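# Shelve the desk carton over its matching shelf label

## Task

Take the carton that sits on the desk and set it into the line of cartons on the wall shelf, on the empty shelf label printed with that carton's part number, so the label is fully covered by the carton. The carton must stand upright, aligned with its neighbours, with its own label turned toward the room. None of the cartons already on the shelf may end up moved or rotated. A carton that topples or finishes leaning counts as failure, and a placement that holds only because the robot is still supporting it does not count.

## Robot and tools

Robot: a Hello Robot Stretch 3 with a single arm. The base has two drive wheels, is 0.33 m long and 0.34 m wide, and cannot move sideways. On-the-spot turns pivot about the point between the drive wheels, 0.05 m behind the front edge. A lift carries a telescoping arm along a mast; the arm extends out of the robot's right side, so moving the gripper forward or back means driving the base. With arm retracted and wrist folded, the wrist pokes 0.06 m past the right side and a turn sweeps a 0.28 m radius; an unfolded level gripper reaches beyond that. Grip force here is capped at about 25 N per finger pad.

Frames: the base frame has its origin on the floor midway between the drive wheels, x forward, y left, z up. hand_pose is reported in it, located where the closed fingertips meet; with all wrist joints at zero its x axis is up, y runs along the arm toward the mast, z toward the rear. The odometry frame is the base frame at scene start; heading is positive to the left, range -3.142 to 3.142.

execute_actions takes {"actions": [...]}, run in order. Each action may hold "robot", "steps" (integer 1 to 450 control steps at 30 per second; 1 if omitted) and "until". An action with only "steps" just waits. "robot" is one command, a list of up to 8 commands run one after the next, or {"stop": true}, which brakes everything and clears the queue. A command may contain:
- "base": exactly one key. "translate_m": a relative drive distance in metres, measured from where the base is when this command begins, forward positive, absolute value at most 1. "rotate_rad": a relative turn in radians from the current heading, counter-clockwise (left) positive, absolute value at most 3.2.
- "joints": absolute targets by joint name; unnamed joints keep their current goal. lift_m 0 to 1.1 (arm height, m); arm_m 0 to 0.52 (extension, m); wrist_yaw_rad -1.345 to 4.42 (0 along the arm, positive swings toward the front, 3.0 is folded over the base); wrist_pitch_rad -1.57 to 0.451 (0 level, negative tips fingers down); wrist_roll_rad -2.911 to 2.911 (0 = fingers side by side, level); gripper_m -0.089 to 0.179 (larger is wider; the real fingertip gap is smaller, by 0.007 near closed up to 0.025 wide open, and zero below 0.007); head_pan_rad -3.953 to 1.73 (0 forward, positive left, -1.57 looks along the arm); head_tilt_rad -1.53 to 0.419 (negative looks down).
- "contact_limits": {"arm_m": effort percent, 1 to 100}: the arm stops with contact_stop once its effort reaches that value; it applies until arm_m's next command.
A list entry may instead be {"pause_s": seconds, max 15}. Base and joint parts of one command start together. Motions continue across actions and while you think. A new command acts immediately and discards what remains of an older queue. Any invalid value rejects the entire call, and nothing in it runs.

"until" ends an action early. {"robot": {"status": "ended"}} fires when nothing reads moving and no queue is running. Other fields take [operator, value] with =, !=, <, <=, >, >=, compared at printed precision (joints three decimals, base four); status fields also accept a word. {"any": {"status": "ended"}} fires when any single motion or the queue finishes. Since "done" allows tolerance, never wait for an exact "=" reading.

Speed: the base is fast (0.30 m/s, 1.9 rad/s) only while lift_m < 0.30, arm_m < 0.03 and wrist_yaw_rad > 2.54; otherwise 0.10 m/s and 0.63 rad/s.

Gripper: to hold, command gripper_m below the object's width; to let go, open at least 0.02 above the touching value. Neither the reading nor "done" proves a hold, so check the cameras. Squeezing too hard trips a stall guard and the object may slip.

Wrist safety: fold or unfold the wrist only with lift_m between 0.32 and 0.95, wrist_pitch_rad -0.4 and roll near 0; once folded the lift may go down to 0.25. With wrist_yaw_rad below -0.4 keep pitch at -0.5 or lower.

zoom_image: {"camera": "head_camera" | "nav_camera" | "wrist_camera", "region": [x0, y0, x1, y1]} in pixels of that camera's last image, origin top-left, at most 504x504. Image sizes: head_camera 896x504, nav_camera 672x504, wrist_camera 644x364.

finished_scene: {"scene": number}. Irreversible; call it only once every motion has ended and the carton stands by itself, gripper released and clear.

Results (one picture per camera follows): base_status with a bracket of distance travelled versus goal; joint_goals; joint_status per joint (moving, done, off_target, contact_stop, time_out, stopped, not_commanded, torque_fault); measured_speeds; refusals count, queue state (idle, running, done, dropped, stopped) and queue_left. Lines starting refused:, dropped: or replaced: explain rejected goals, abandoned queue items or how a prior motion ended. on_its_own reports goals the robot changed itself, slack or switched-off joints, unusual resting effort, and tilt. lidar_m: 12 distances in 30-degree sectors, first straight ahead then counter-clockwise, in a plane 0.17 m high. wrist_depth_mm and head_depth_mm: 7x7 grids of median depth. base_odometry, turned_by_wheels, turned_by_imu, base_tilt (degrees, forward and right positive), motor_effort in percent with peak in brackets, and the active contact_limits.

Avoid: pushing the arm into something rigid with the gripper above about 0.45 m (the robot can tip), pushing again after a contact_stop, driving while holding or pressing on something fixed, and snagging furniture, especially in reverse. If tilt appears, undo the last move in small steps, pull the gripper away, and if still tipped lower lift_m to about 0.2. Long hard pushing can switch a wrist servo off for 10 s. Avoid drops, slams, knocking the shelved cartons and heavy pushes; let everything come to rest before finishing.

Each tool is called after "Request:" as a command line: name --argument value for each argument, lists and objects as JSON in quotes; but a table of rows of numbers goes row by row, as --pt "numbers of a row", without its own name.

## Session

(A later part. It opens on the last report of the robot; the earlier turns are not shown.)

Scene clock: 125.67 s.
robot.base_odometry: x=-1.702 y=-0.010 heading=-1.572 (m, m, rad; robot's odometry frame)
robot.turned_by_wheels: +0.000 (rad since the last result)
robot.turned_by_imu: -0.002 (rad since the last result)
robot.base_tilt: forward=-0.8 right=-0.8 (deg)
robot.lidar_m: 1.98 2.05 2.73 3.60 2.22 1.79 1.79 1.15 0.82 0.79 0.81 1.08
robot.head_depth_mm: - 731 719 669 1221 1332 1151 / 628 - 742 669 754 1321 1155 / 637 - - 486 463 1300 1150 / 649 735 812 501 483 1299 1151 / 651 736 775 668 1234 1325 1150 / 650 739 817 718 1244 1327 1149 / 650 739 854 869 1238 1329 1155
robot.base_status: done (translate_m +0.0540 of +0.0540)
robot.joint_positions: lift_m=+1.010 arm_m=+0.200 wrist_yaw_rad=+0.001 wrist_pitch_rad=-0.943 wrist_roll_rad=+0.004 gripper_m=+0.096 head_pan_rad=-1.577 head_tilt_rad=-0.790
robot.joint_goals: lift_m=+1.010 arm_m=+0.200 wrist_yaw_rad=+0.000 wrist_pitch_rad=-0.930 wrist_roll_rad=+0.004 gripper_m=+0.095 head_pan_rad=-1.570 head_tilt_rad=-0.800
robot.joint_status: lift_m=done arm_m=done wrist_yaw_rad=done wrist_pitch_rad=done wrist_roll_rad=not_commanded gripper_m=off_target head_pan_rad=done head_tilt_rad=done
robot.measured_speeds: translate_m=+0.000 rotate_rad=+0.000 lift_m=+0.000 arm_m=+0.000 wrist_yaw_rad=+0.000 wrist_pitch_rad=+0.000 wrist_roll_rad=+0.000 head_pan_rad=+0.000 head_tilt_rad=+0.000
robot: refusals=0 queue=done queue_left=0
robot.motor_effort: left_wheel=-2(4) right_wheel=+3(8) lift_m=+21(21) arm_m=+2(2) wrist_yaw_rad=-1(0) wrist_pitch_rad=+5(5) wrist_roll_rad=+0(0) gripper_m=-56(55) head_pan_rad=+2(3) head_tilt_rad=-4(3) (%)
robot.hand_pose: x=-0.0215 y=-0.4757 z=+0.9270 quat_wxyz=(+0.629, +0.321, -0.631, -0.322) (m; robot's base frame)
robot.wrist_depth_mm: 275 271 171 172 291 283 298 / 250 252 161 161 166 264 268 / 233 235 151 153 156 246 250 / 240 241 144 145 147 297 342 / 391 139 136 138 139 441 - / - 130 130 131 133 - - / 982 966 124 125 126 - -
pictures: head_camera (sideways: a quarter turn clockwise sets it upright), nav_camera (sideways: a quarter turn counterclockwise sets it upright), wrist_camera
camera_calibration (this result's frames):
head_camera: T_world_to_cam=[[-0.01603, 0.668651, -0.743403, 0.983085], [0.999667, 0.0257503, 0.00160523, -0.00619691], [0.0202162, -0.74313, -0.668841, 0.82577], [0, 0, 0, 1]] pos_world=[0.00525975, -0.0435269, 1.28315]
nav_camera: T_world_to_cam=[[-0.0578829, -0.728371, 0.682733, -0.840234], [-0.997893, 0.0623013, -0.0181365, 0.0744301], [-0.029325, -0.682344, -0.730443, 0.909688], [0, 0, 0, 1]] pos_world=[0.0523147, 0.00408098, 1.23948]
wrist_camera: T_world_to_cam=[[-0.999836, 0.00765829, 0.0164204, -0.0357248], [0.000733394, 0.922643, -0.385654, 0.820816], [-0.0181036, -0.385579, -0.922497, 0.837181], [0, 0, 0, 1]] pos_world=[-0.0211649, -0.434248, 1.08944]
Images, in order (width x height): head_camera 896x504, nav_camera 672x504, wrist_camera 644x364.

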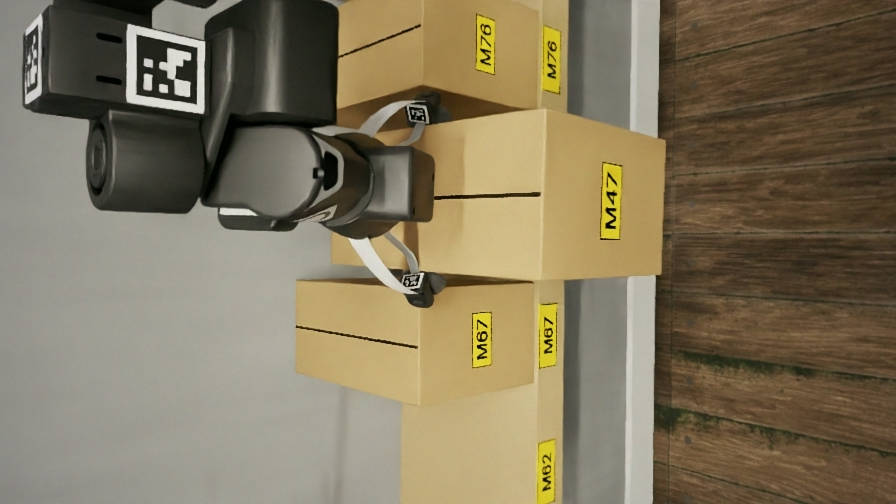

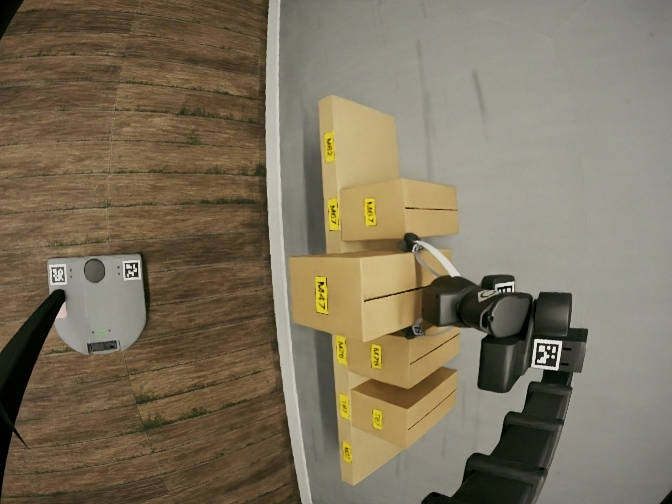

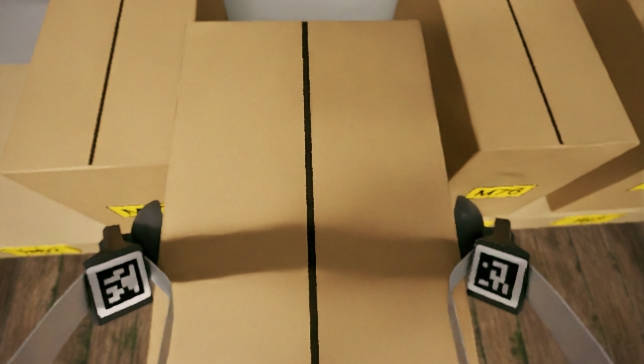

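Request:
execute_actions --actions '[{"robot":[{"base":{"translate_m":-0.005},"joints":{"wrist_yaw_rad":0.035}},{"joints":{"arm_m":0.385}}],"steps":450,"until":{"robot":{"status":"ended"}}}]'

Scene clock: 130.20 s.
robot.base_odometry: x=-1.702 y=-0.005 heading=-1.572 (m, m, rad; robot's odometry frame)
robot.turned_by_wheels: +0.000 (rad since the last result)
robot.turned_by_imu: -0.001 (rad since the last result)
robot.base_tilt: forward=-0.7 right=-0.8 (deg)
robot.lidar_m: 1.99 2.05 2.74 3.55 2.22 1.80 1.79 1.15 0.82 0.79 0.81 1.08
robot.head_depth_mm: - 746 776 667 1224 1327 1151 / - 752 796 712 1221 1328 1153 / - - 620 631 1228 1329 1152 / 650 733 678 670 1236 1325 1153 / 649 737 776 667 1238 1327 1143 / 649 738 815 698 1246 1325 1158 / 652 741 853 868 1241 1321 1151
robot.base_status: done (translate_m -0.0050 of -0.0050)
robot.joint_positions: lift_m=+1.010 arm_m=+0.385 wrist_yaw_rad=+0.033 wrist_pitch_rad=-0.943 wrist_roll_rad=+0.004 gripper_m=+0.096 head_pan_rad=-1.577 head_tilt_rad=-0.790
robot.joint_goals: lift_m=+1.010 arm_m=+0.385 wrist_yaw_rad=+0.035 wrist_pitch_rad=-0.930 wrist_roll_rad=+0.004 gripper_m=+0.095 head_pan_rad=-1.570 head_tilt_rad=-0.800
robot.joint_status: lift_m=done arm_m=done wrist_yaw_rad=done wrist_pitch_rad=done wrist_roll_rad=not_commanded gripper_m=off_target head_pan_rad=done head_tilt_rad=done
robot.measured_speeds: translate_m=+0.000 rotate_rad=+0.000 lift_m=+0.000 arm_m=+0.000 wrist_yaw_rad=+0.000 wrist_pitch_rad=+0.000 wrist_roll_rad=+0.000 head_pan_rad=+0.000 head_tilt_rad=+0.000
robot: refusals=0 queue=done queue_left=0
robot.motor_effort: left_wheel=-2(6) right_wheel=+3(5) lift_m=+20(21) arm_m=+2(3) wrist_yaw_rad=+2(3) wrist_pitch_rad=+4(5) wrist_roll_rad=+0(0) gripper_m=-56(57) head_pan_rad=+3(3) head_tilt_rad=-4(4) (%)
robot.hand_pose: x=-0.0172 y=-0.6606 z=+0.9270 quat_wxyz=(+0.634, +0.331, -0.625, -0.312) (m; robot's base frame)
robot.wrist_depth_mm: 208 210 170 172 203 219 221 / 242 245 161 162 166 256 259 / 233 234 152 153 156 245 246 / 219 220 144 145 147 230 230 / 205 139 137 138 139 217 216 / 197 130 130 132 132 208 204 / 184 184 124 125 126 197 194
pictures: head_camera (sideways: a quarter turn clockwise sets it upright), nav_camera (sideways: a quarter turn counterclockwise sets it upright), wrist_camera
camera_calibration (this result's frames):
head_camera: T_world_to_cam=[[-0.0160297, 0.668701, -0.743358, 0.983026], [0.999667, 0.0257502, 0.00160737, -0.0061997], [0.0202165, -0.743085, -0.668891, 0.825835], [0, 0, 0, 1]] pos_world=[0.00525976, -0.0435257, 1.28314]
nav_camera: T_world_to_cam=[[-0.0578831, -0.728418, 0.682684, -0.84017], [-0.997893, 0.0623025, -0.0181327, 0.0744252], [-0.0293247, -0.682295, -0.730489, 0.909748], [0, 0, 0, 1]] pos_world=[0.0523148, 0.00408519, 1.23948]
wrist_camera: T_world_to_cam=[[-0.999556, -0.024881, 0.0164207, -0.0515389], [-0.0292904, 0.922186, -0.385635, 0.990597], [-0.005548, -0.385944, -0.922505, 0.765934], [0, 0, 0, 1]] pos_world=[-0.0182516, -0.619189, 1.08943]
Images, in order (width x height): head_camera 896x504, nav_camera 672x504, wrist_camera 644x364.

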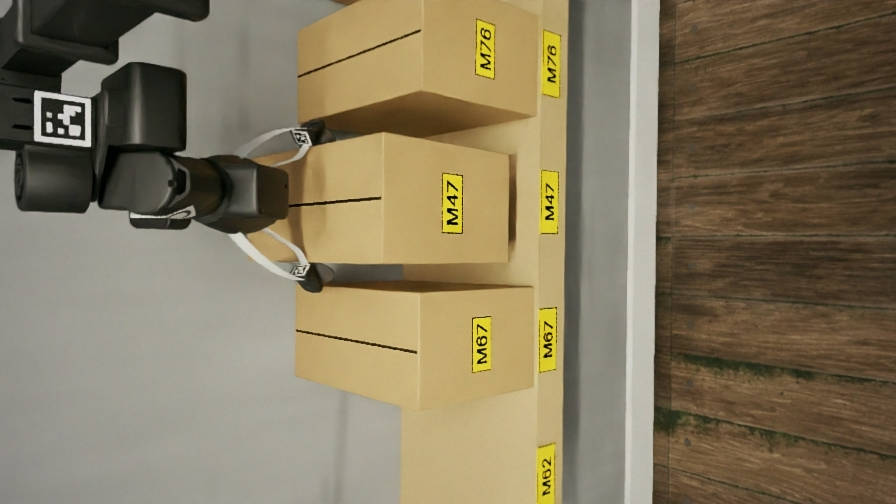

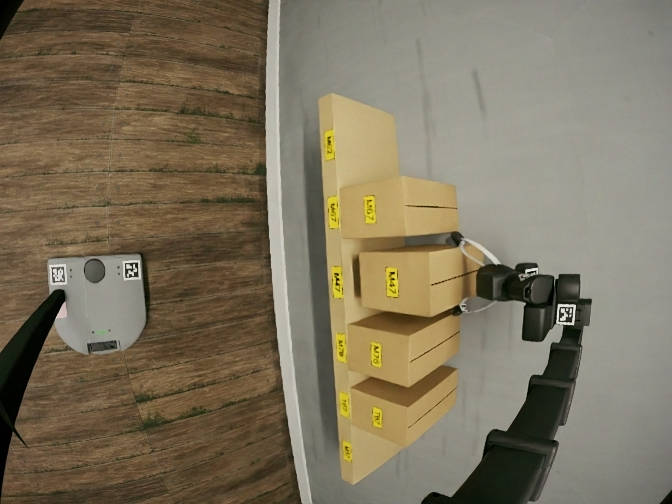

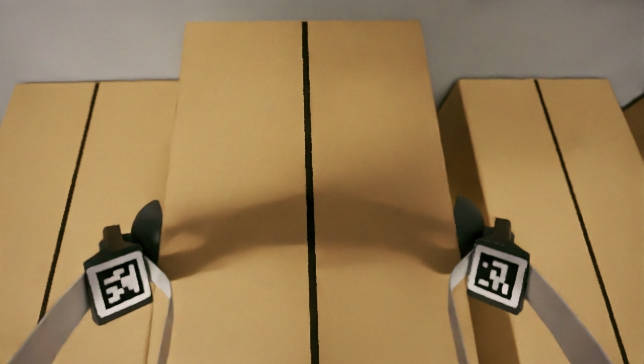

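Request:
execute_actions --actions '[{"robot":[{"base":{"translate_m":-0.005}},{"joints":{"lift_m":0.968}}],"steps":450,"until":{"robot":{"status":"ended"}}}]'

Scene clock: 132.60 s.
robot.base_odometry: x=-1.702 y=+0.000 heading=-1.572 (m, m, rad; robot's odometry frame)
robot.turned_by_wheels: +0.000 (rad since the last result)
robot.turned_by_imu: -0.001 (rad since the last result)
robot.base_tilt: forward=-0.7 right=-0.8 (deg)
robot.lidar_m: 1.99 2.04 2.73 3.56 2.22 1.79 1.78 1.15 0.82 0.78 0.81 1.08
robot.head_depth_mm: 636 - 746 667 1220 1336 1150 / 627 776 788 695 1227 1325 1151 / 635 - 681 629 1230 1330 1149 / 647 734 741 668 1232 1322 1148 / 648 734 774 675 1236 1321 1155 / 651 736 815 681 1243 1321 1153 / 653 738 854 872 1241 1330 1151
robot.base_status: done (translate_m -0.0050 of -0.0050)
robot.joint_positions: lift_m=+0.968 arm_m=+0.385 wrist_yaw_rad=+0.033 wrist_pitch_rad=-0.943 wrist_roll_rad=+0.004 gripper_m=+0.096 head_pan_rad=-1.577 head_tilt_rad=-0.790
robot.joint_goals: lift_m=+0.968 arm_m=+0.385 wrist_yaw_rad=+0.035 wrist_pitch_rad=-0.930 wrist_roll_rad=+0.004 gripper_m=+0.095 head_pan_rad=-1.570 head_tilt_rad=-0.800
robot.joint_status: lift_m=done arm_m=done wrist_yaw_rad=done wrist_pitch_rad=done wrist_roll_rad=not_commanded gripper_m=off_target head_pan_rad=done head_tilt_rad=done
robot.measured_speeds: translate_m=+0.000 rotate_rad=+0.000 lift_m=+0.000 arm_m=+0.000 wrist_yaw_rad=+0.000 wrist_pitch_rad=+0.000 wrist_roll_rad=+0.000 head_pan_rad=+0.000 head_tilt_rad=+0.000
robot: refusals=0 queue=done queue_left=0
robot.motor_effort: left_wheel=-2(4) right_wheel=+3(4) lift_m=+17(21) arm_m=+2(2) wrist_yaw_rad=+1(2) wrist_pitch_rad=+4(5) wrist_roll_rad=+0(0) gripper_m=-56(55) head_pan_rad=+2(3) head_tilt_rad=-4(4) (%)
robot.hand_pose: x=-0.0172 y=-0.6606 z=+0.8853 quat_wxyz=(+0.634, +0.331, -0.625, -0.312) (m; robot's base frame)
robot.wrist_depth_mm: 208 209 171 173 203 219 220 / 200 206 161 163 166 212 211 / 186 192 152 153 156 200 196 / 174 179 144 145 147 190 184 / 165 139 136 138 139 176 173 / 157 130 130 132 132 169 164 / 146 159 124 125 126 181 154
pictures: head_camera (sideways: a quarter turn clockwise sets it upright), nav_camera (sideways: a quarter turn counterclockwise sets it upright), wrist_camera
camera_calibration (this result's frames):
head_camera: T_world_to_cam=[[-0.0160296, 0.668701, -0.743358, 0.983026], [0.999667, 0.0257501, 0.00160737, -0.0061997], [0.0202164, -0.743085, -0.668891, 0.825835], [0, 0, 0, 1]] pos_world=[0.00525975, -0.0435257, 1.28314]
nav_camera: T_world_to_cam=[[-0.0578832, -0.728418, 0.682684, -0.84017], [-0.997893, 0.0623026, -0.0181327, 0.0744252], [-0.0293248, -0.682295, -0.730489, 0.909748], [0, 0, 0, 1]] pos_world=[0.0523148, 0.00408518, 1.23948]
wrist_camera: T_world_to_cam=[[-0.999556, -0.0248819, 0.0164212, -0.0508547], [-0.0292911, 0.922205, -0.385591, 0.97447], [-0.00554944, -0.385901, -0.922523, 0.727487], [0, 0, 0, 1]] pos_world=[-0.0182517, -0.619188, 1.04771]
Images, in order (width x height): head_camera 896x504, nav_camera 672x504, wrist_camera 644x364.

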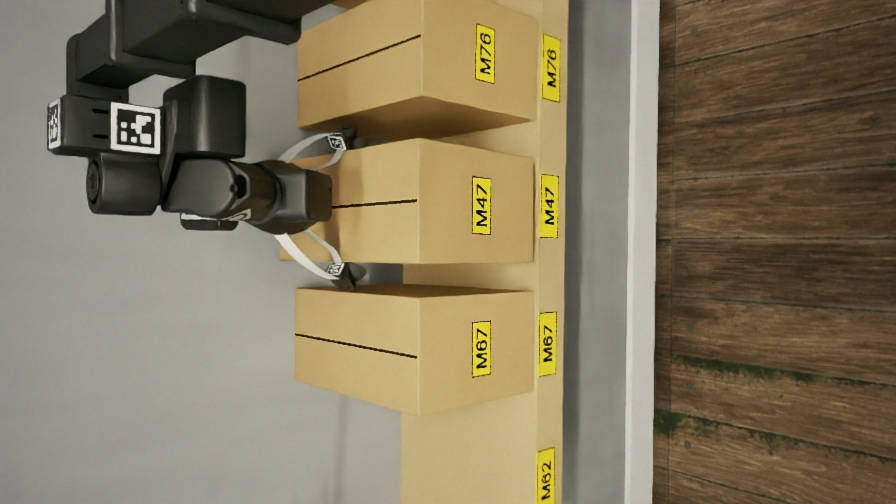

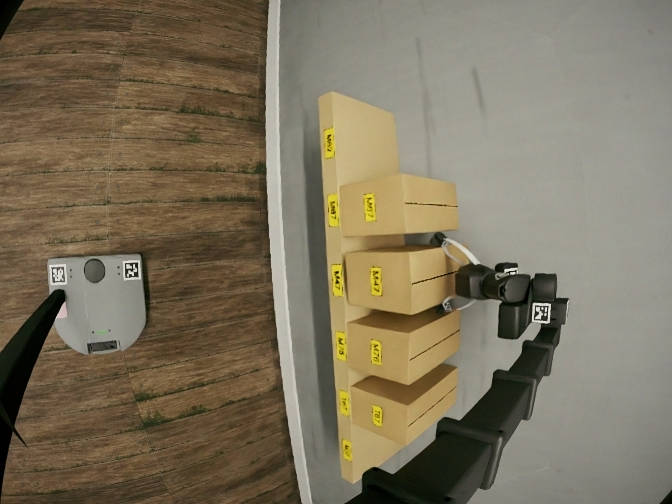

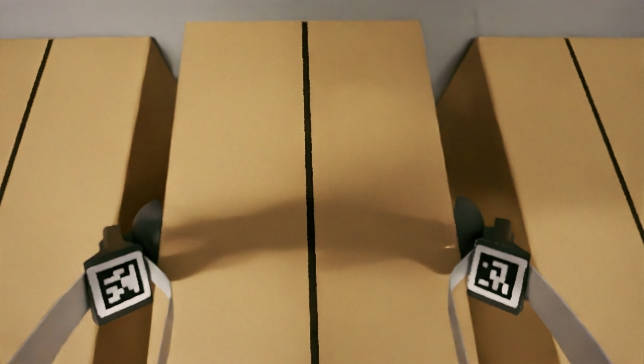

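Request:
execute_actions --actions '[{"robot":[{"joints":{"lift_m":0.954}}],"steps":450,"until":{"robot":{"status":"ended"}}},{"steps":10}]'

Scene clock: 134.73 s.
robot.base_odometry: x=-1.702 y=+0.000 heading=-1.572 (m, m, rad; robot's odometry frame)
robot.turned_by_wheels: +0.000 (rad since the last result)
robot.turned_by_imu: +0.000 (rad since the last result)
robot.base_tilt: forward=-0.7 right=-0.8 (deg)
robot.lidar_m: 1.99 2.05 2.74 3.55 2.22 1.79 1.78 1.15 0.82 0.79 0.81 1.09
robot.head_depth_mm: 642 - 748 669 1221 1321 1152 / 637 - 791 694 1226 1327 1149 / 637 - 693 649 1230 1329 1150 / 648 734 797 667 1236 1330 1156 / 648 735 772 674 1237 1332 1153 / 651 737 815 680 1237 1326 1150 / 650 738 853 867 1239 1327 1151
robot.base_status: done (translate_m -0.0050 of -0.0050)
robot.joint_positions: lift_m=+0.954 arm_m=+0.385 wrist_yaw_rad=+0.033 wrist_pitch_rad=-0.943 wrist_roll_rad=+0.004 gripper_m=+0.096 head_pan_rad=-1.577 head_tilt_rad=-0.790
robot.joint_goals: lift_m=+0.954 arm_m=+0.385 wrist_yaw_rad=+0.035 wrist_pitch_rad=-0.930 wrist_roll_rad=+0.004 gripper_m=+0.095 head_pan_rad=-1.570 head_tilt_rad=-0.800
robot.joint_status: lift_m=done arm_m=done wrist_yaw_rad=done wrist_pitch_rad=done wrist_roll_rad=not_commanded gripper_m=off_target head_pan_rad=done head_tilt_rad=done
robot.measured_speeds: translate_m=+0.000 rotate_rad=+0.000 lift_m=+0.000 arm_m=+0.000 wrist_yaw_rad=+0.000 wrist_pitch_rad=+0.000 wrist_roll_rad=+0.000 head_pan_rad=+0.000 head_tilt_rad=+0.000
robot: refusals=0 queue=done queue_left=0
robot.motor_effort: left_wheel=-2(2) right_wheel=+3(3) lift_m=+17(16) arm_m=+2(3) wrist_yaw_rad=+2(1) wrist_pitch_rad=+5(5) wrist_roll_rad=+0(0) gripper_m=-55(57) head_pan_rad=+3(2) head_tilt_rad=-4(4) (%)
robot.hand_pose: x=-0.0172 y=-0.6606 z=+0.8712 quat_wxyz=(+0.634, +0.331, -0.625, -0.312) (m; robot's base frame)
robot.wrist_depth_mm: 194 198 171 173 203 205 206 / 183 194 161 162 166 197 193 / 170 179 152 153 156 189 179 / 160 177 145 145 147 190 169 / 151 138 137 138 139 169 158 / 144 130 130 132 132 168 149 / 141 160 124 125 126 181 143
pictures: head_camera (sideways: a quarter turn clockwise sets it upright), nav_camera (sideways: a quarter turn counterclockwise sets it upright), wrist_camera
camera_calibration (this result's frames):
head_camera: T_world_to_cam=[[-0.0160298, 0.668701, -0.743359, 0.983027], [0.999667, 0.0257504, 0.00160736, -0.00619969], [0.0202166, -0.743085, -0.668891, 0.825834], [0, 0, 0, 1]] pos_world=[0.00525977, -0.0435257, 1.28314]
nav_camera: T_world_to_cam=[[-0.057883, -0.728417, 0.682684, -0.84017], [-0.997893, 0.0623023, -0.0181327, 0.0744252], [-0.0293246, -0.682295, -0.730489, 0.909748], [0, 0, 0, 1]] pos_world=[0.0523148, 0.00408518, 1.23948]
wrist_camera: T_world_to_cam=[[-0.999556, -0.0248824, 0.0164215, -0.0506253], [-0.0292915, 0.922218, -0.38556, 0.969042], [-0.00555053, -0.38587, -0.922537, 0.714596], [0, 0, 0, 1]] pos_world=[-0.0182518, -0.619186, 1.0337]
Images, in order (width x height): head_camera 896x504, nav_camera 672x504, wrist_camera 644x364.

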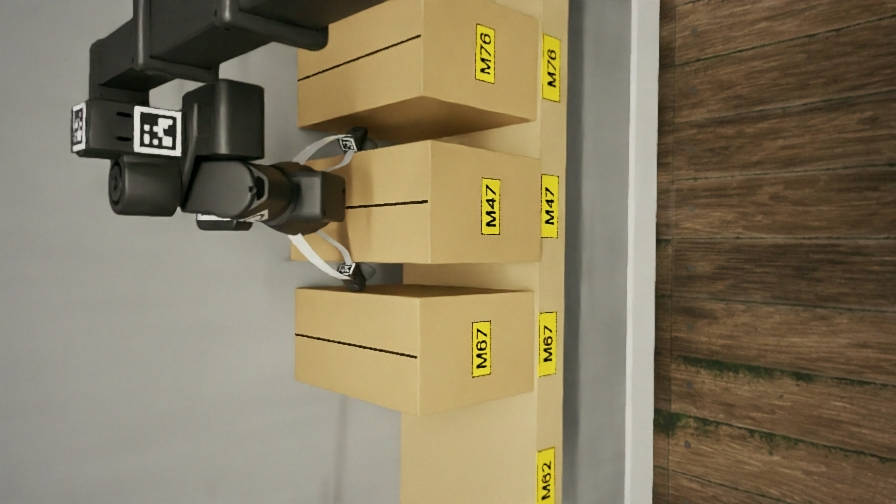

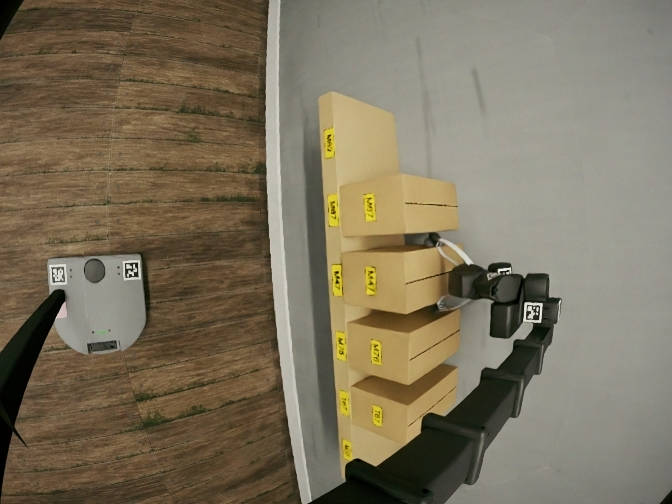

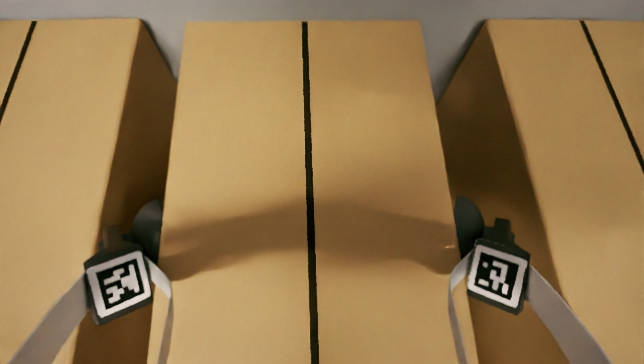

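Request:
execute_actions --actions '[{"robot":[{"joints":{"arm_m":0.401}},{"joints":{"lift_m":0.942}}],"steps":450,"until":{"robot":{"status":"ended"}}},{"steps":10}]'

Scene clock: 137.30 s.
robot.base_odometry: x=-1.702 y=+0.000 heading=-1.572 (m, m, rad; robot's odometry frame)
robot.turned_by_wheels: +0.000 (rad since the last result)
robot.turned_by_imu: -0.001 (rad since the last result)
robot.base_tilt: forward=-0.8 right=-0.8 (deg)
robot.lidar_m: 1.99 2.05 2.74 3.55 2.22 1.79 1.78 1.15 0.82 0.78 0.81 1.08
robot.head_depth_mm: 647 - 717 668 1228 1324 1148 / 636 - 780 695 1227 1329 1145 / 649 - 712 664 1227 1332 1151 / 648 737 795 688 1233 1326 1154 / 648 734 777 673 1239 1321 1155 / 650 736 813 682 1239 1323 1154 / 651 739 854 868 1242 1325 1155
robot.base_status: done (translate_m -0.0050 of -0.0050)
robot.joint_positions: lift_m=+0.942 arm_m=+0.401 wrist_yaw_rad=+0.033 wrist_pitch_rad=-0.943 wrist_roll_rad=+0.004 gripper_m=+0.096 head_pan_rad=-1.577 head_tilt_rad=-0.790
robot.joint_goals: lift_m=+0.942 arm_m=+0.401 wrist_yaw_rad=+0.035 wrist_pitch_rad=-0.930 wrist_roll_rad=+0.004 gripper_m=+0.095 head_pan_rad=-1.570 head_tilt_rad=-0.800
robot.joint_status: lift_m=done arm_m=done wrist_yaw_rad=done wrist_pitch_rad=done wrist_roll_rad=not_commanded gripper_m=off_target head_pan_rad=done head_tilt_rad=done
robot.measured_speeds: translate_m=+0.000 rotate_rad=+0.000 lift_m=+0.000 arm_m=+0.000 wrist_yaw_rad=+0.000 wrist_pitch_rad=+0.000 wrist_roll_rad=+0.000 head_pan_rad=+0.000 head_tilt_rad=+0.000
robot: refusals=0 queue=done queue_left=0
robot.motor_effort: left_wheel=-2(2) right_wheel=+3(3) lift_m=+16(17) arm_m=+3(2) wrist_yaw_rad=+2(1) wrist_pitch_rad=+5(5) wrist_roll_rad=-1(0) gripper_m=-56(55) head_pan_rad=+3(2) head_tilt_rad=-4(4) (%)
robot.hand_pose: x=-0.0172 y=-0.6766 z=+0.8593 quat_wxyz=(+0.634, +0.331, -0.625, -0.312) (m; robot's base frame)
robot.wrist_depth_mm: 178 184 175 176 185 190 190 / 168 196 164 165 168 188 178 / 157 181 153 154 158 188 166 / 148 179 144 146 148 190 155 / 140 140 137 138 139 168 146 / - 130 130 131 132 - 139 / 142 161 124 125 125 180 132
pictures: head_camera (sideways: a quarter turn clockwise sets it upright), nav_camera (sideways: a quarter turn counterclockwise sets it upright), wrist_camera
camera_calibration (this result's frames):
head_camera: T_world_to_cam=[[-0.0160298, 0.668701, -0.743358, 0.983026], [0.999667, 0.0257504, 0.00160736, -0.0061997], [0.0202166, -0.743085, -0.668891, 0.825835], [0, 0, 0, 1]] pos_world=[0.00525977, -0.0435257, 1.28314]
nav_camera: T_world_to_cam=[[-0.057883, -0.728417, 0.682684, -0.84017], [-0.997893, 0.0623023, -0.0181327, 0.0744252], [-0.0293246, -0.682295, -0.730489, 0.909748], [0, 0, 0, 1]] pos_world=[0.0523148, 0.00408519, 1.23948]
wrist_camera: T_world_to_cam=[[-0.999555, -0.0248827, 0.0164225, -0.050828], [-0.0292926, 0.922184, -0.38564, 0.979251], [-0.00554877, -0.38595, -0.922503, 0.697292], [0, 0, 0, 1]] pos_world=[-0.0182515, -0.635194, 1.02173]
Images, in order (width x height): head_camera 896x504, nav_camera 672x504, wrist_camera 644x364.

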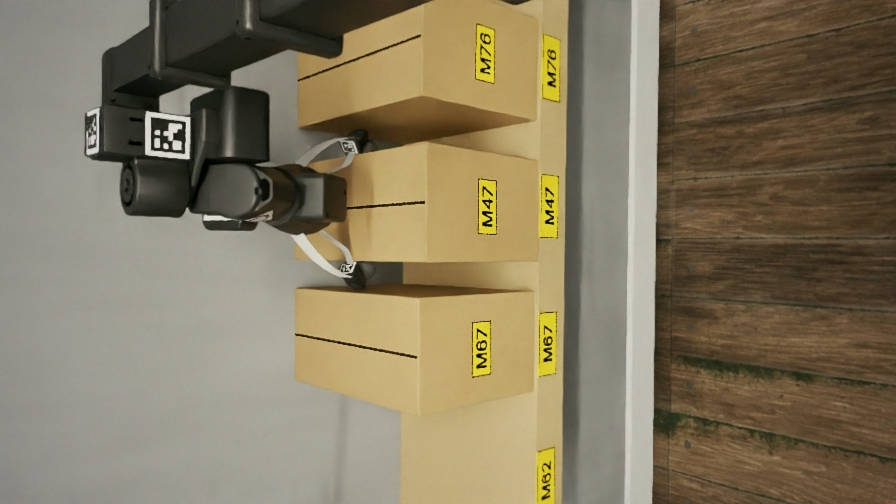

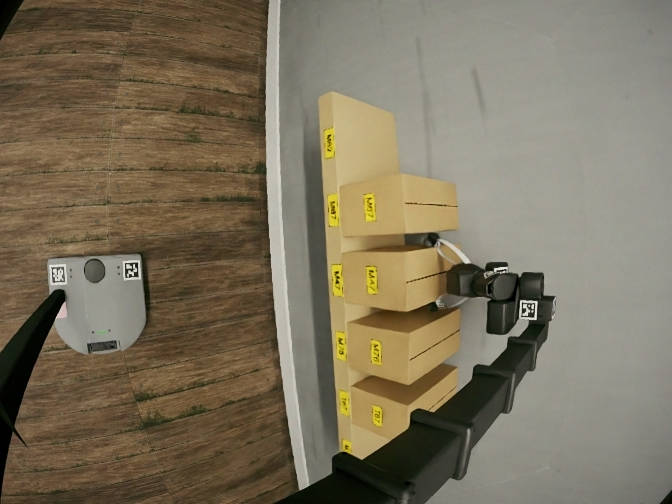

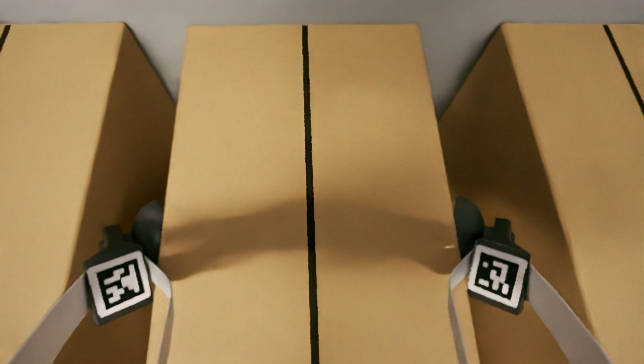

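Request:
execute_actions --actions '[{"robot":[{"joints":{"lift_m":0.947}},{"joints":{"arm_m":0.407},"base":{"translate_m":-0.004}},{"joints":{"lift_m":0.941}},{"joints":{"gripper_m":0.145}}],"steps":450,"until":{"robot":{"status":"ended"}}}]'

Scene clock: 140.73 s.
robot.base_odometry: x=-1.702 y=+0.004 heading=-1.571 (m, m, rad; robot's odometry frame)
robot.turned_by_wheels: +0.000 (rad since the last result)
robot.turned_by_imu: -0.001 (rad since the last result)
robot.base_tilt: forward=-0.8 right=-0.7 (deg)
robot.lidar_m: 1.99 2.06 2.75 3.55 2.22 1.78 1.78 1.15 0.82 0.79 0.81 1.08
robot.head_depth_mm: 647 - 718 667 1230 1327 1155 / 637 - 775 695 1224 1329 1154 / 646 - 727 667 1232 1330 1149 / 648 734 795 696 1236 1329 1150 / 647 735 775 682 1236 1327 1154 / 651 736 806 681 1234 1325 1147 / 652 741 857 871 1246 1323 1148
robot.base_status: done (translate_m -0.0040 of -0.0040)
robot.joint_positions: lift_m=+0.941 arm_m=+0.407 wrist_yaw_rad=+0.033 wrist_pitch_rad=-0.943 wrist_roll_rad=+0.004 gripper_m=+0.130 head_pan_rad=-1.577 head_tilt_rad=-0.790
robot.joint_goals: lift_m=+0.941 arm_m=+0.407 wrist_yaw_rad=+0.035 wrist_pitch_rad=-0.930 wrist_roll_rad=+0.004 gripper_m=+0.145 head_pan_rad=-1.570 head_tilt_rad=-0.800
robot.joint_status: lift_m=done arm_m=done wrist_yaw_rad=done wrist_pitch_rad=done wrist_roll_rad=not_commanded gripper_m=off_target head_pan_rad=done head_tilt_rad=done
robot.measured_speeds: translate_m=+0.000 rotate_rad=+0.000 lift_m=+0.000 arm_m=+0.000 wrist_yaw_rad=+0.000 wrist_pitch_rad=+0.000 wrist_roll_rad=+0.000 head_pan_rad=+0.000 head_tilt_rad=+0.000
robot: refusals=0 queue=done queue_left=0
robot.motor_effort: left_wheel=-2(6) right_wheel=+2(4) lift_m=+15(22) arm_m=+2(2) wrist_yaw_rad=+1(2) wrist_pitch_rad=+5(5) wrist_roll_rad=+0(0) gripper_m=+100(100) head_pan_rad=+3(2) head_tilt_rad=-3(4) (%)
robot.hand_pose: x=-0.0172 y=-0.6826 z=+0.8583 quat_wxyz=(+0.634, +0.331, -0.625, -0.312) (m; robot's base frame)
robot.wrist_depth_mm: 176 178 174 176 179 185 186 / 166 205 164 166 170 181 177 / 156 189 154 155 159 181 164 / 148 186 145 146 148 182 154 / 143 140 137 139 140 162 145 / - 131 130 131 132 - 137 / 149 168 123 124 125 173 131
pictures: head_camera (sideways: a quarter turn clockwise sets it upright), nav_camera (sideways: a quarter turn counterclockwise sets it upright), wrist_camera
camera_calibration (this result's frames):
head_camera: T_world_to_cam=[[-0.0160298, 0.668701, -0.743358, 0.983026], [0.999667, 0.0257504, 0.00160736, -0.00619969], [0.0202166, -0.743085, -0.668891, 0.825835], [0, 0, 0, 1]] pos_world=[0.00525977, -0.0435257, 1.28314]
nav_camera: T_world_to_cam=[[-0.057883, -0.728417, 0.682684, -0.84017], [-0.997893, 0.0623023, -0.0181327, 0.0744252], [-0.0293246, -0.682295, -0.730489, 0.909748], [0, 0, 0, 1]] pos_world=[0.0523148, 0.00408519, 1.23948]
wrist_camera: T_world_to_cam=[[-0.999555, -0.0248854, 0.0164232, -0.0509633], [-0.0292941, 0.922271, -0.385432, 0.984225], [-0.00555501, -0.385742, -0.92259, 0.694273], [0, 0, 0, 1]] pos_world=[-0.018252, -0.64118, 1.02072]
Images, in order (width x height): head_camera 896x504, nav_camera 672x504, wrist_camera 644x364.

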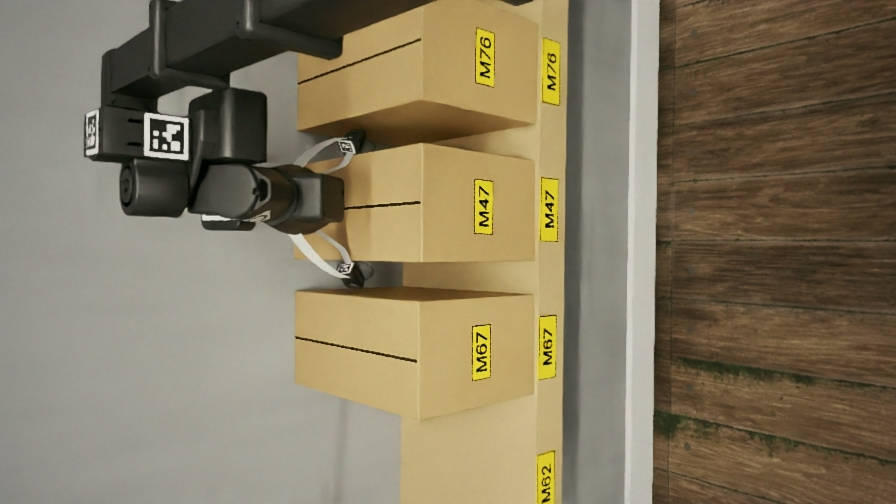

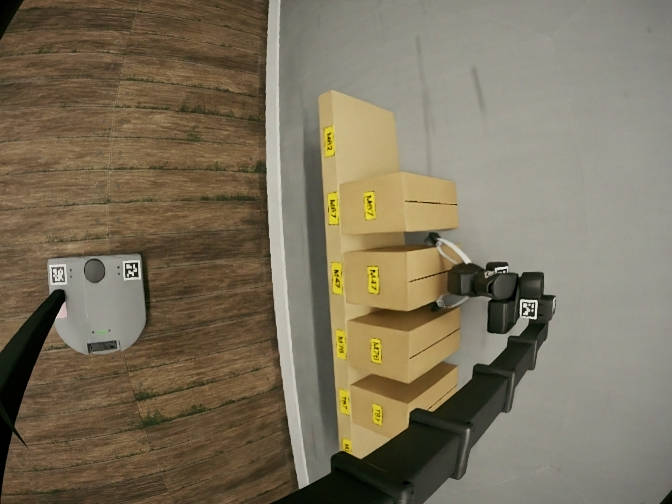

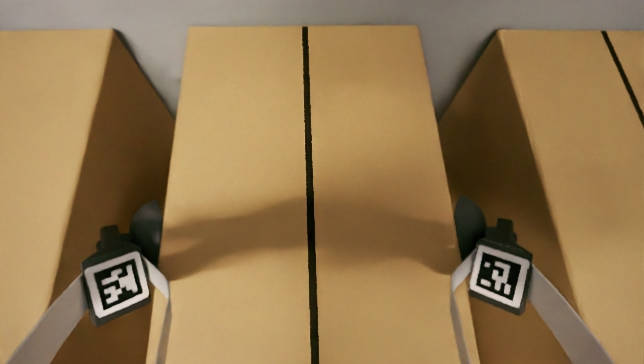

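Well aligned; gripper still opening.

Request:
execute_actions --actions '[{"steps":10}]'

Scene clock: 141.30 s.
robot.base_odometry: x=-1.702 y=+0.004 heading=-1.571 (m, m, rad; robot's odometry frame)
robot.turned_by_wheels: +0.000 (rad since the last result)
robot.turned_by_imu: +0.000 (rad since the last result)
robot.base_tilt: forward=-0.8 right=-0.8 (deg)
robot.lidar_m: 1.99 2.05 2.74 3.54 2.21 1.78 1.77 1.15 0.82 0.79 0.81 1.08
robot.head_depth_mm: 646 - 717 669 1215 1328 1158 / 637 - 776 696 1221 1332 1147 / 648 - 720 667 1230 1333 1152 / 647 734 795 695 1229 1330 1152 / 648 736 779 681 1239 1327 1150 / 650 737 806 682 1234 1327 1151 / 651 737 853 871 1237 1323 1155
robot.base_status: done (translate_m -0.0040 of -0.0040)
robot.joint_positions: lift_m=+0.941 arm_m=+0.407 wrist_yaw_rad=+0.033 wrist_pitch_rad=-0.941 wrist_roll_rad=+0.004 gripper_m=+0.145 head_pan_rad=-1.577 head_tilt_rad=-0.790
robot.joint_goals: lift_m=+0.941 arm_m=+0.407 wrist_yaw_rad=+0.035 wrist_pitch_rad=-0.930 wrist_roll_rad=+0.004 gripper_m=+0.145 head_pan_rad=-1.570 head_tilt_rad=-0.800
robot.joint_status: lift_m=done arm_m=done wrist_yaw_rad=done wrist_pitch_rad=done wrist_roll_rad=not_commanded gripper_m=off_target head_pan_rad=done head_tilt_rad=done
robot.measured_speeds: translate_m=+0.000 rotate_rad=+0.000 lift_m=+0.000 arm_m=+0.000 wrist_yaw_rad=+0.000 wrist_pitch_rad=+0.000 wrist_roll_rad=+0.000 head_pan_rad=+0.000 head_tilt_rad=+0.000
robot: refusals=0 queue=done queue_left=0
robot.motor_effort: left_wheel=-2(2) right_wheel=+3(3) lift_m=+16(17) arm_m=+2(2) wrist_yaw_rad=+1(1) wrist_pitch_rad=+4(4) wrist_roll_rad=+0(0) gripper_m=+1(100) head_pan_rad=+2(3) head_tilt_rad=-4(4) (%)
robot.hand_pose: x=-0.0172 y=-0.6830 z=+0.8585 quat_wxyz=(+0.635, +0.331, -0.626, -0.311) (m; robot's base frame)
robot.wrist_depth_mm: 175 178 179 180 183 184 186 / 167 204 170 171 177 181 177 / 156 203 159 161 163 181 165 / 149 186 149 150 152 182 155 / 143 162 141 141 143 161 145 / - 133 133 134 135 - 138 / 141 169 126 127 127 173 131
pictures: head_camera (sideways: a quarter turn clockwise sets it upright), nav_camera (sideways: a quarter turn counterclockwise sets it upright), wrist_camera
camera_calibration (this result's frames):
head_camera: T_world_to_cam=[[-0.0160297, 0.668701, -0.743359, 0.983026], [0.999667, 0.0257503, 0.00160736, -0.00619969], [0.0202166, -0.743085, -0.668891, 0.825835], [0, 0, 0, 1]] pos_world=[0.00525976, -0.0435257, 1.28314]
nav_camera: T_world_to_cam=[[-0.0578831, -0.728417, 0.682684, -0.84017], [-0.997893, 0.0623024, -0.0181327, 0.0744252], [-0.0293247, -0.682295, -0.730489, 0.909748], [0, 0, 0, 1]] pos_world=[0.0523148, 0.00408518, 1.23948]
wrist_camera: T_world_to_cam=[[-0.999557, -0.0248511, 0.0164062, -0.0509261], [-0.0292665, 0.921536, -0.387189, 0.985716], [-0.0054968, -0.387498, -0.921854, 0.692508], [0, 0, 0, 1]] pos_world=[-0.0182485, -0.641293, 1.02089]
Images, in order (width x height): head_camera 896x504, nav_camera 672x504, wrist_camera 644x364.

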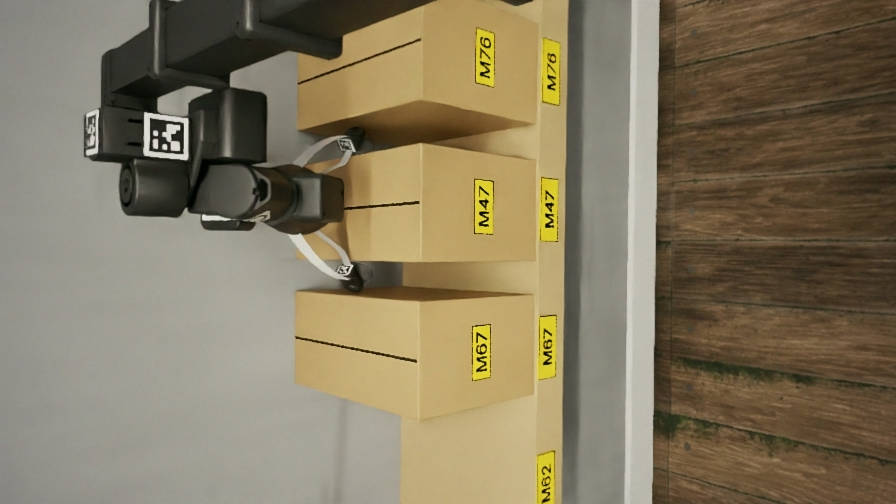

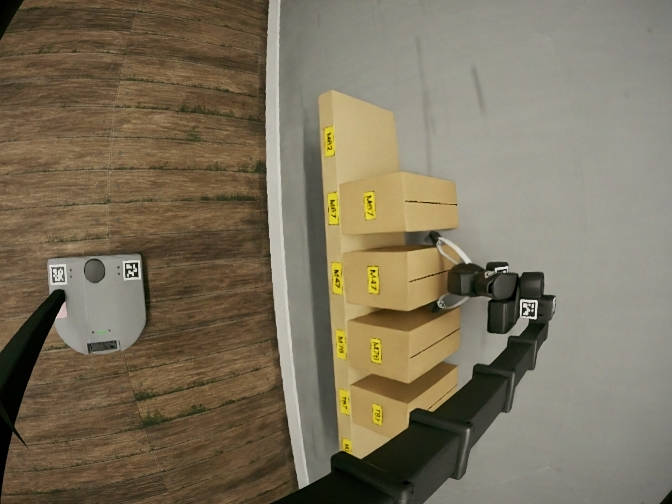

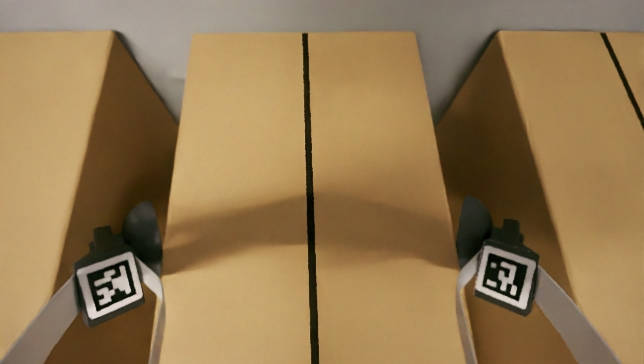

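Request:
execute_actions --actions '[{"robot":{"joints":{"lift_m":1.04}},"steps":450,"until":{"robot":{"status":"ended"}}}]'

Scene clock: 143.50 s.
robot.base_odometry: x=-1.702 y=+0.004 heading=-1.571 (m, m, rad; robot's odometry frame)
robot.turned_by_wheels: +0.000 (rad since the last result)
robot.turned_by_imu: -0.001 (rad since the last result)
robot.base_tilt: forward=-0.7 right=-0.8 (deg)
robot.lidar_m: 1.99 2.05 2.75 3.54 2.21 1.78 1.77 1.15 0.82 0.79 0.81 1.08
robot.head_depth_mm: 658 734 792 669 1228 1331 1153 / - 732 777 694 1226 1331 1157 / - 763 792 668 1226 1321 1148 / 648 734 809 697 1232 1327 1156 / 650 737 775 682 1238 1324 1149 / 650 735 807 683 1242 1329 1149 / 652 739 851 871 1242 1321 1148
robot.base_status: done (translate_m -0.0040 of -0.0040)
robot.joint_positions: lift_m=+1.040 arm_m=+0.407 wrist_yaw_rad=+0.033 wrist_pitch_rad=-0.940 wrist_roll_rad=+0.004 gripper_m=+0.145 head_pan_rad=-1.577 head_tilt_rad=-0.790
robot.joint_goals: lift_m=+1.040 arm_m=+0.407 wrist_yaw_rad=+0.035 wrist_pitch_rad=-0.930 wrist_roll_rad=+0.004 gripper_m=+0.145 head_pan_rad=-1.570 head_tilt_rad=-0.800
robot.joint_status: lift_m=done arm_m=done wrist_yaw_rad=done wrist_pitch_rad=done wrist_roll_rad=not_commanded gripper_m=off_target head_pan_rad=done head_tilt_rad=done
robot.measured_speeds: translate_m=+0.000 rotate_rad=+0.000 lift_m=+0.000 arm_m=+0.000 wrist_yaw_rad=+0.000 wrist_pitch_rad=+0.000 wrist_roll_rad=+0.000 head_pan_rad=+0.000 head_tilt_rad=+0.000
robot: refusals=0 queue=done queue_left=0
robot.motor_effort: left_wheel=-2(2) right_wheel=+2(3) lift_m=+20(21) arm_m=+2(2) wrist_yaw_rad=+2(2) wrist_pitch_rad=+3(4) wrist_roll_rad=+0(0) gripper_m=+1(2) head_pan_rad=+2(2) head_tilt_rad=-4(4) (%)
robot.hand_pose: x=-0.0172 y=-0.6832 z=+0.9574 quat_wxyz=(+0.635, +0.330, -0.626, -0.311) (m; robot's base frame)
robot.wrist_depth_mm: 180 182 185 186 189 191 192 / 218 220 224 226 231 233 235 / 261 266 268 273 278 276 286 / 252 255 262 257 303 262 286 / 236 244 247 242 275 251 252 / 225 254 234 229 276 - 235 / 210 216 219 217 255 221 221
pictures: head_camera (sideways: a quarter turn clockwise sets it upright), nav_camera (sideways: a quarter turn counterclockwise sets it upright), wrist_camera
camera_calibration (this result's frames):
head_camera: T_world_to_cam=[[-0.0160298, 0.668701, -0.743358, 0.983026], [0.999667, 0.0257504, 0.00160736, -0.00619969], [0.0202166, -0.743085, -0.668891, 0.825835], [0, 0, 0, 1]] pos_world=[0.00525977, -0.0435257, 1.28314]
nav_camera: T_world_to_cam=[[-0.057883, -0.728417, 0.682684, -0.84017], [-0.997893, 0.0623023, -0.0181327, 0.0744252], [-0.0293246, -0.682295, -0.730489, 0.909748], [0, 0, 0, 1]] pos_world=[0.0523148, 0.00408519, 1.23948]
wrist_camera: T_world_to_cam=[[-0.999557, -0.0248373, 0.0163987, -0.0525296], [-0.0292557, 0.921195, -0.387999, 1.02471], [-0.00546955, -0.388307, -0.921514, 0.782685], [0, 0, 0, 1]] pos_world=[-0.0182467, -0.641345, 1.1197]
Images, in order (width x height): head_camera 896x504, nav_camera 672x504, wrist_camera 644x364.

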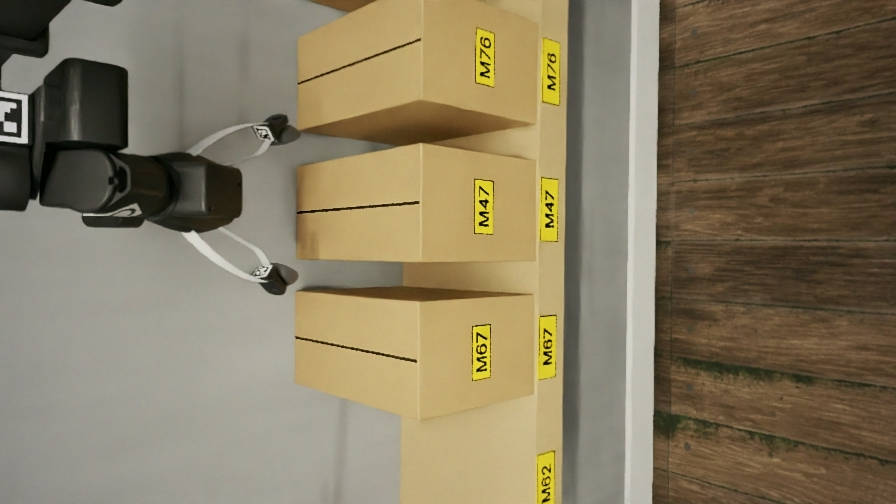

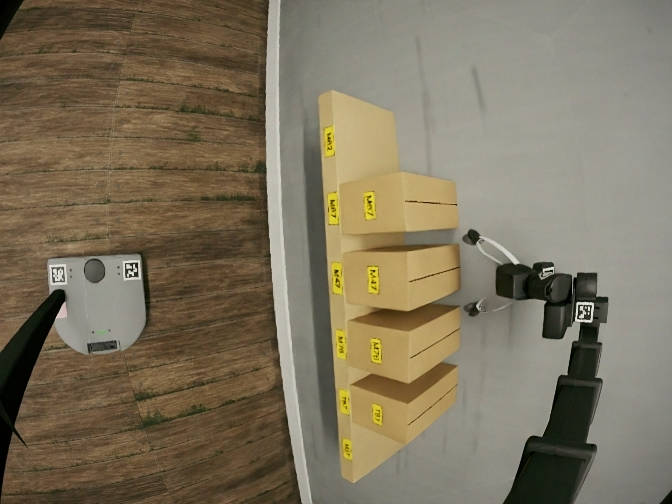

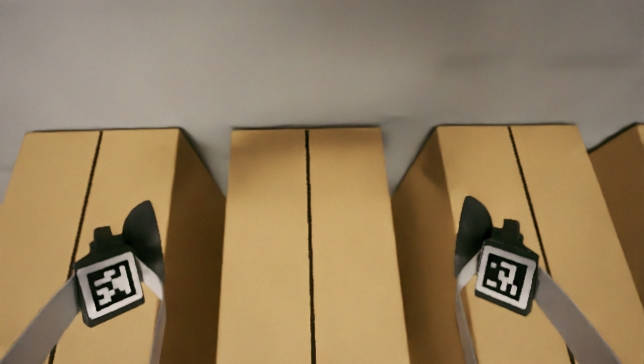

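Request:
finished_scene --scene 1

The scene is finished: the task was done.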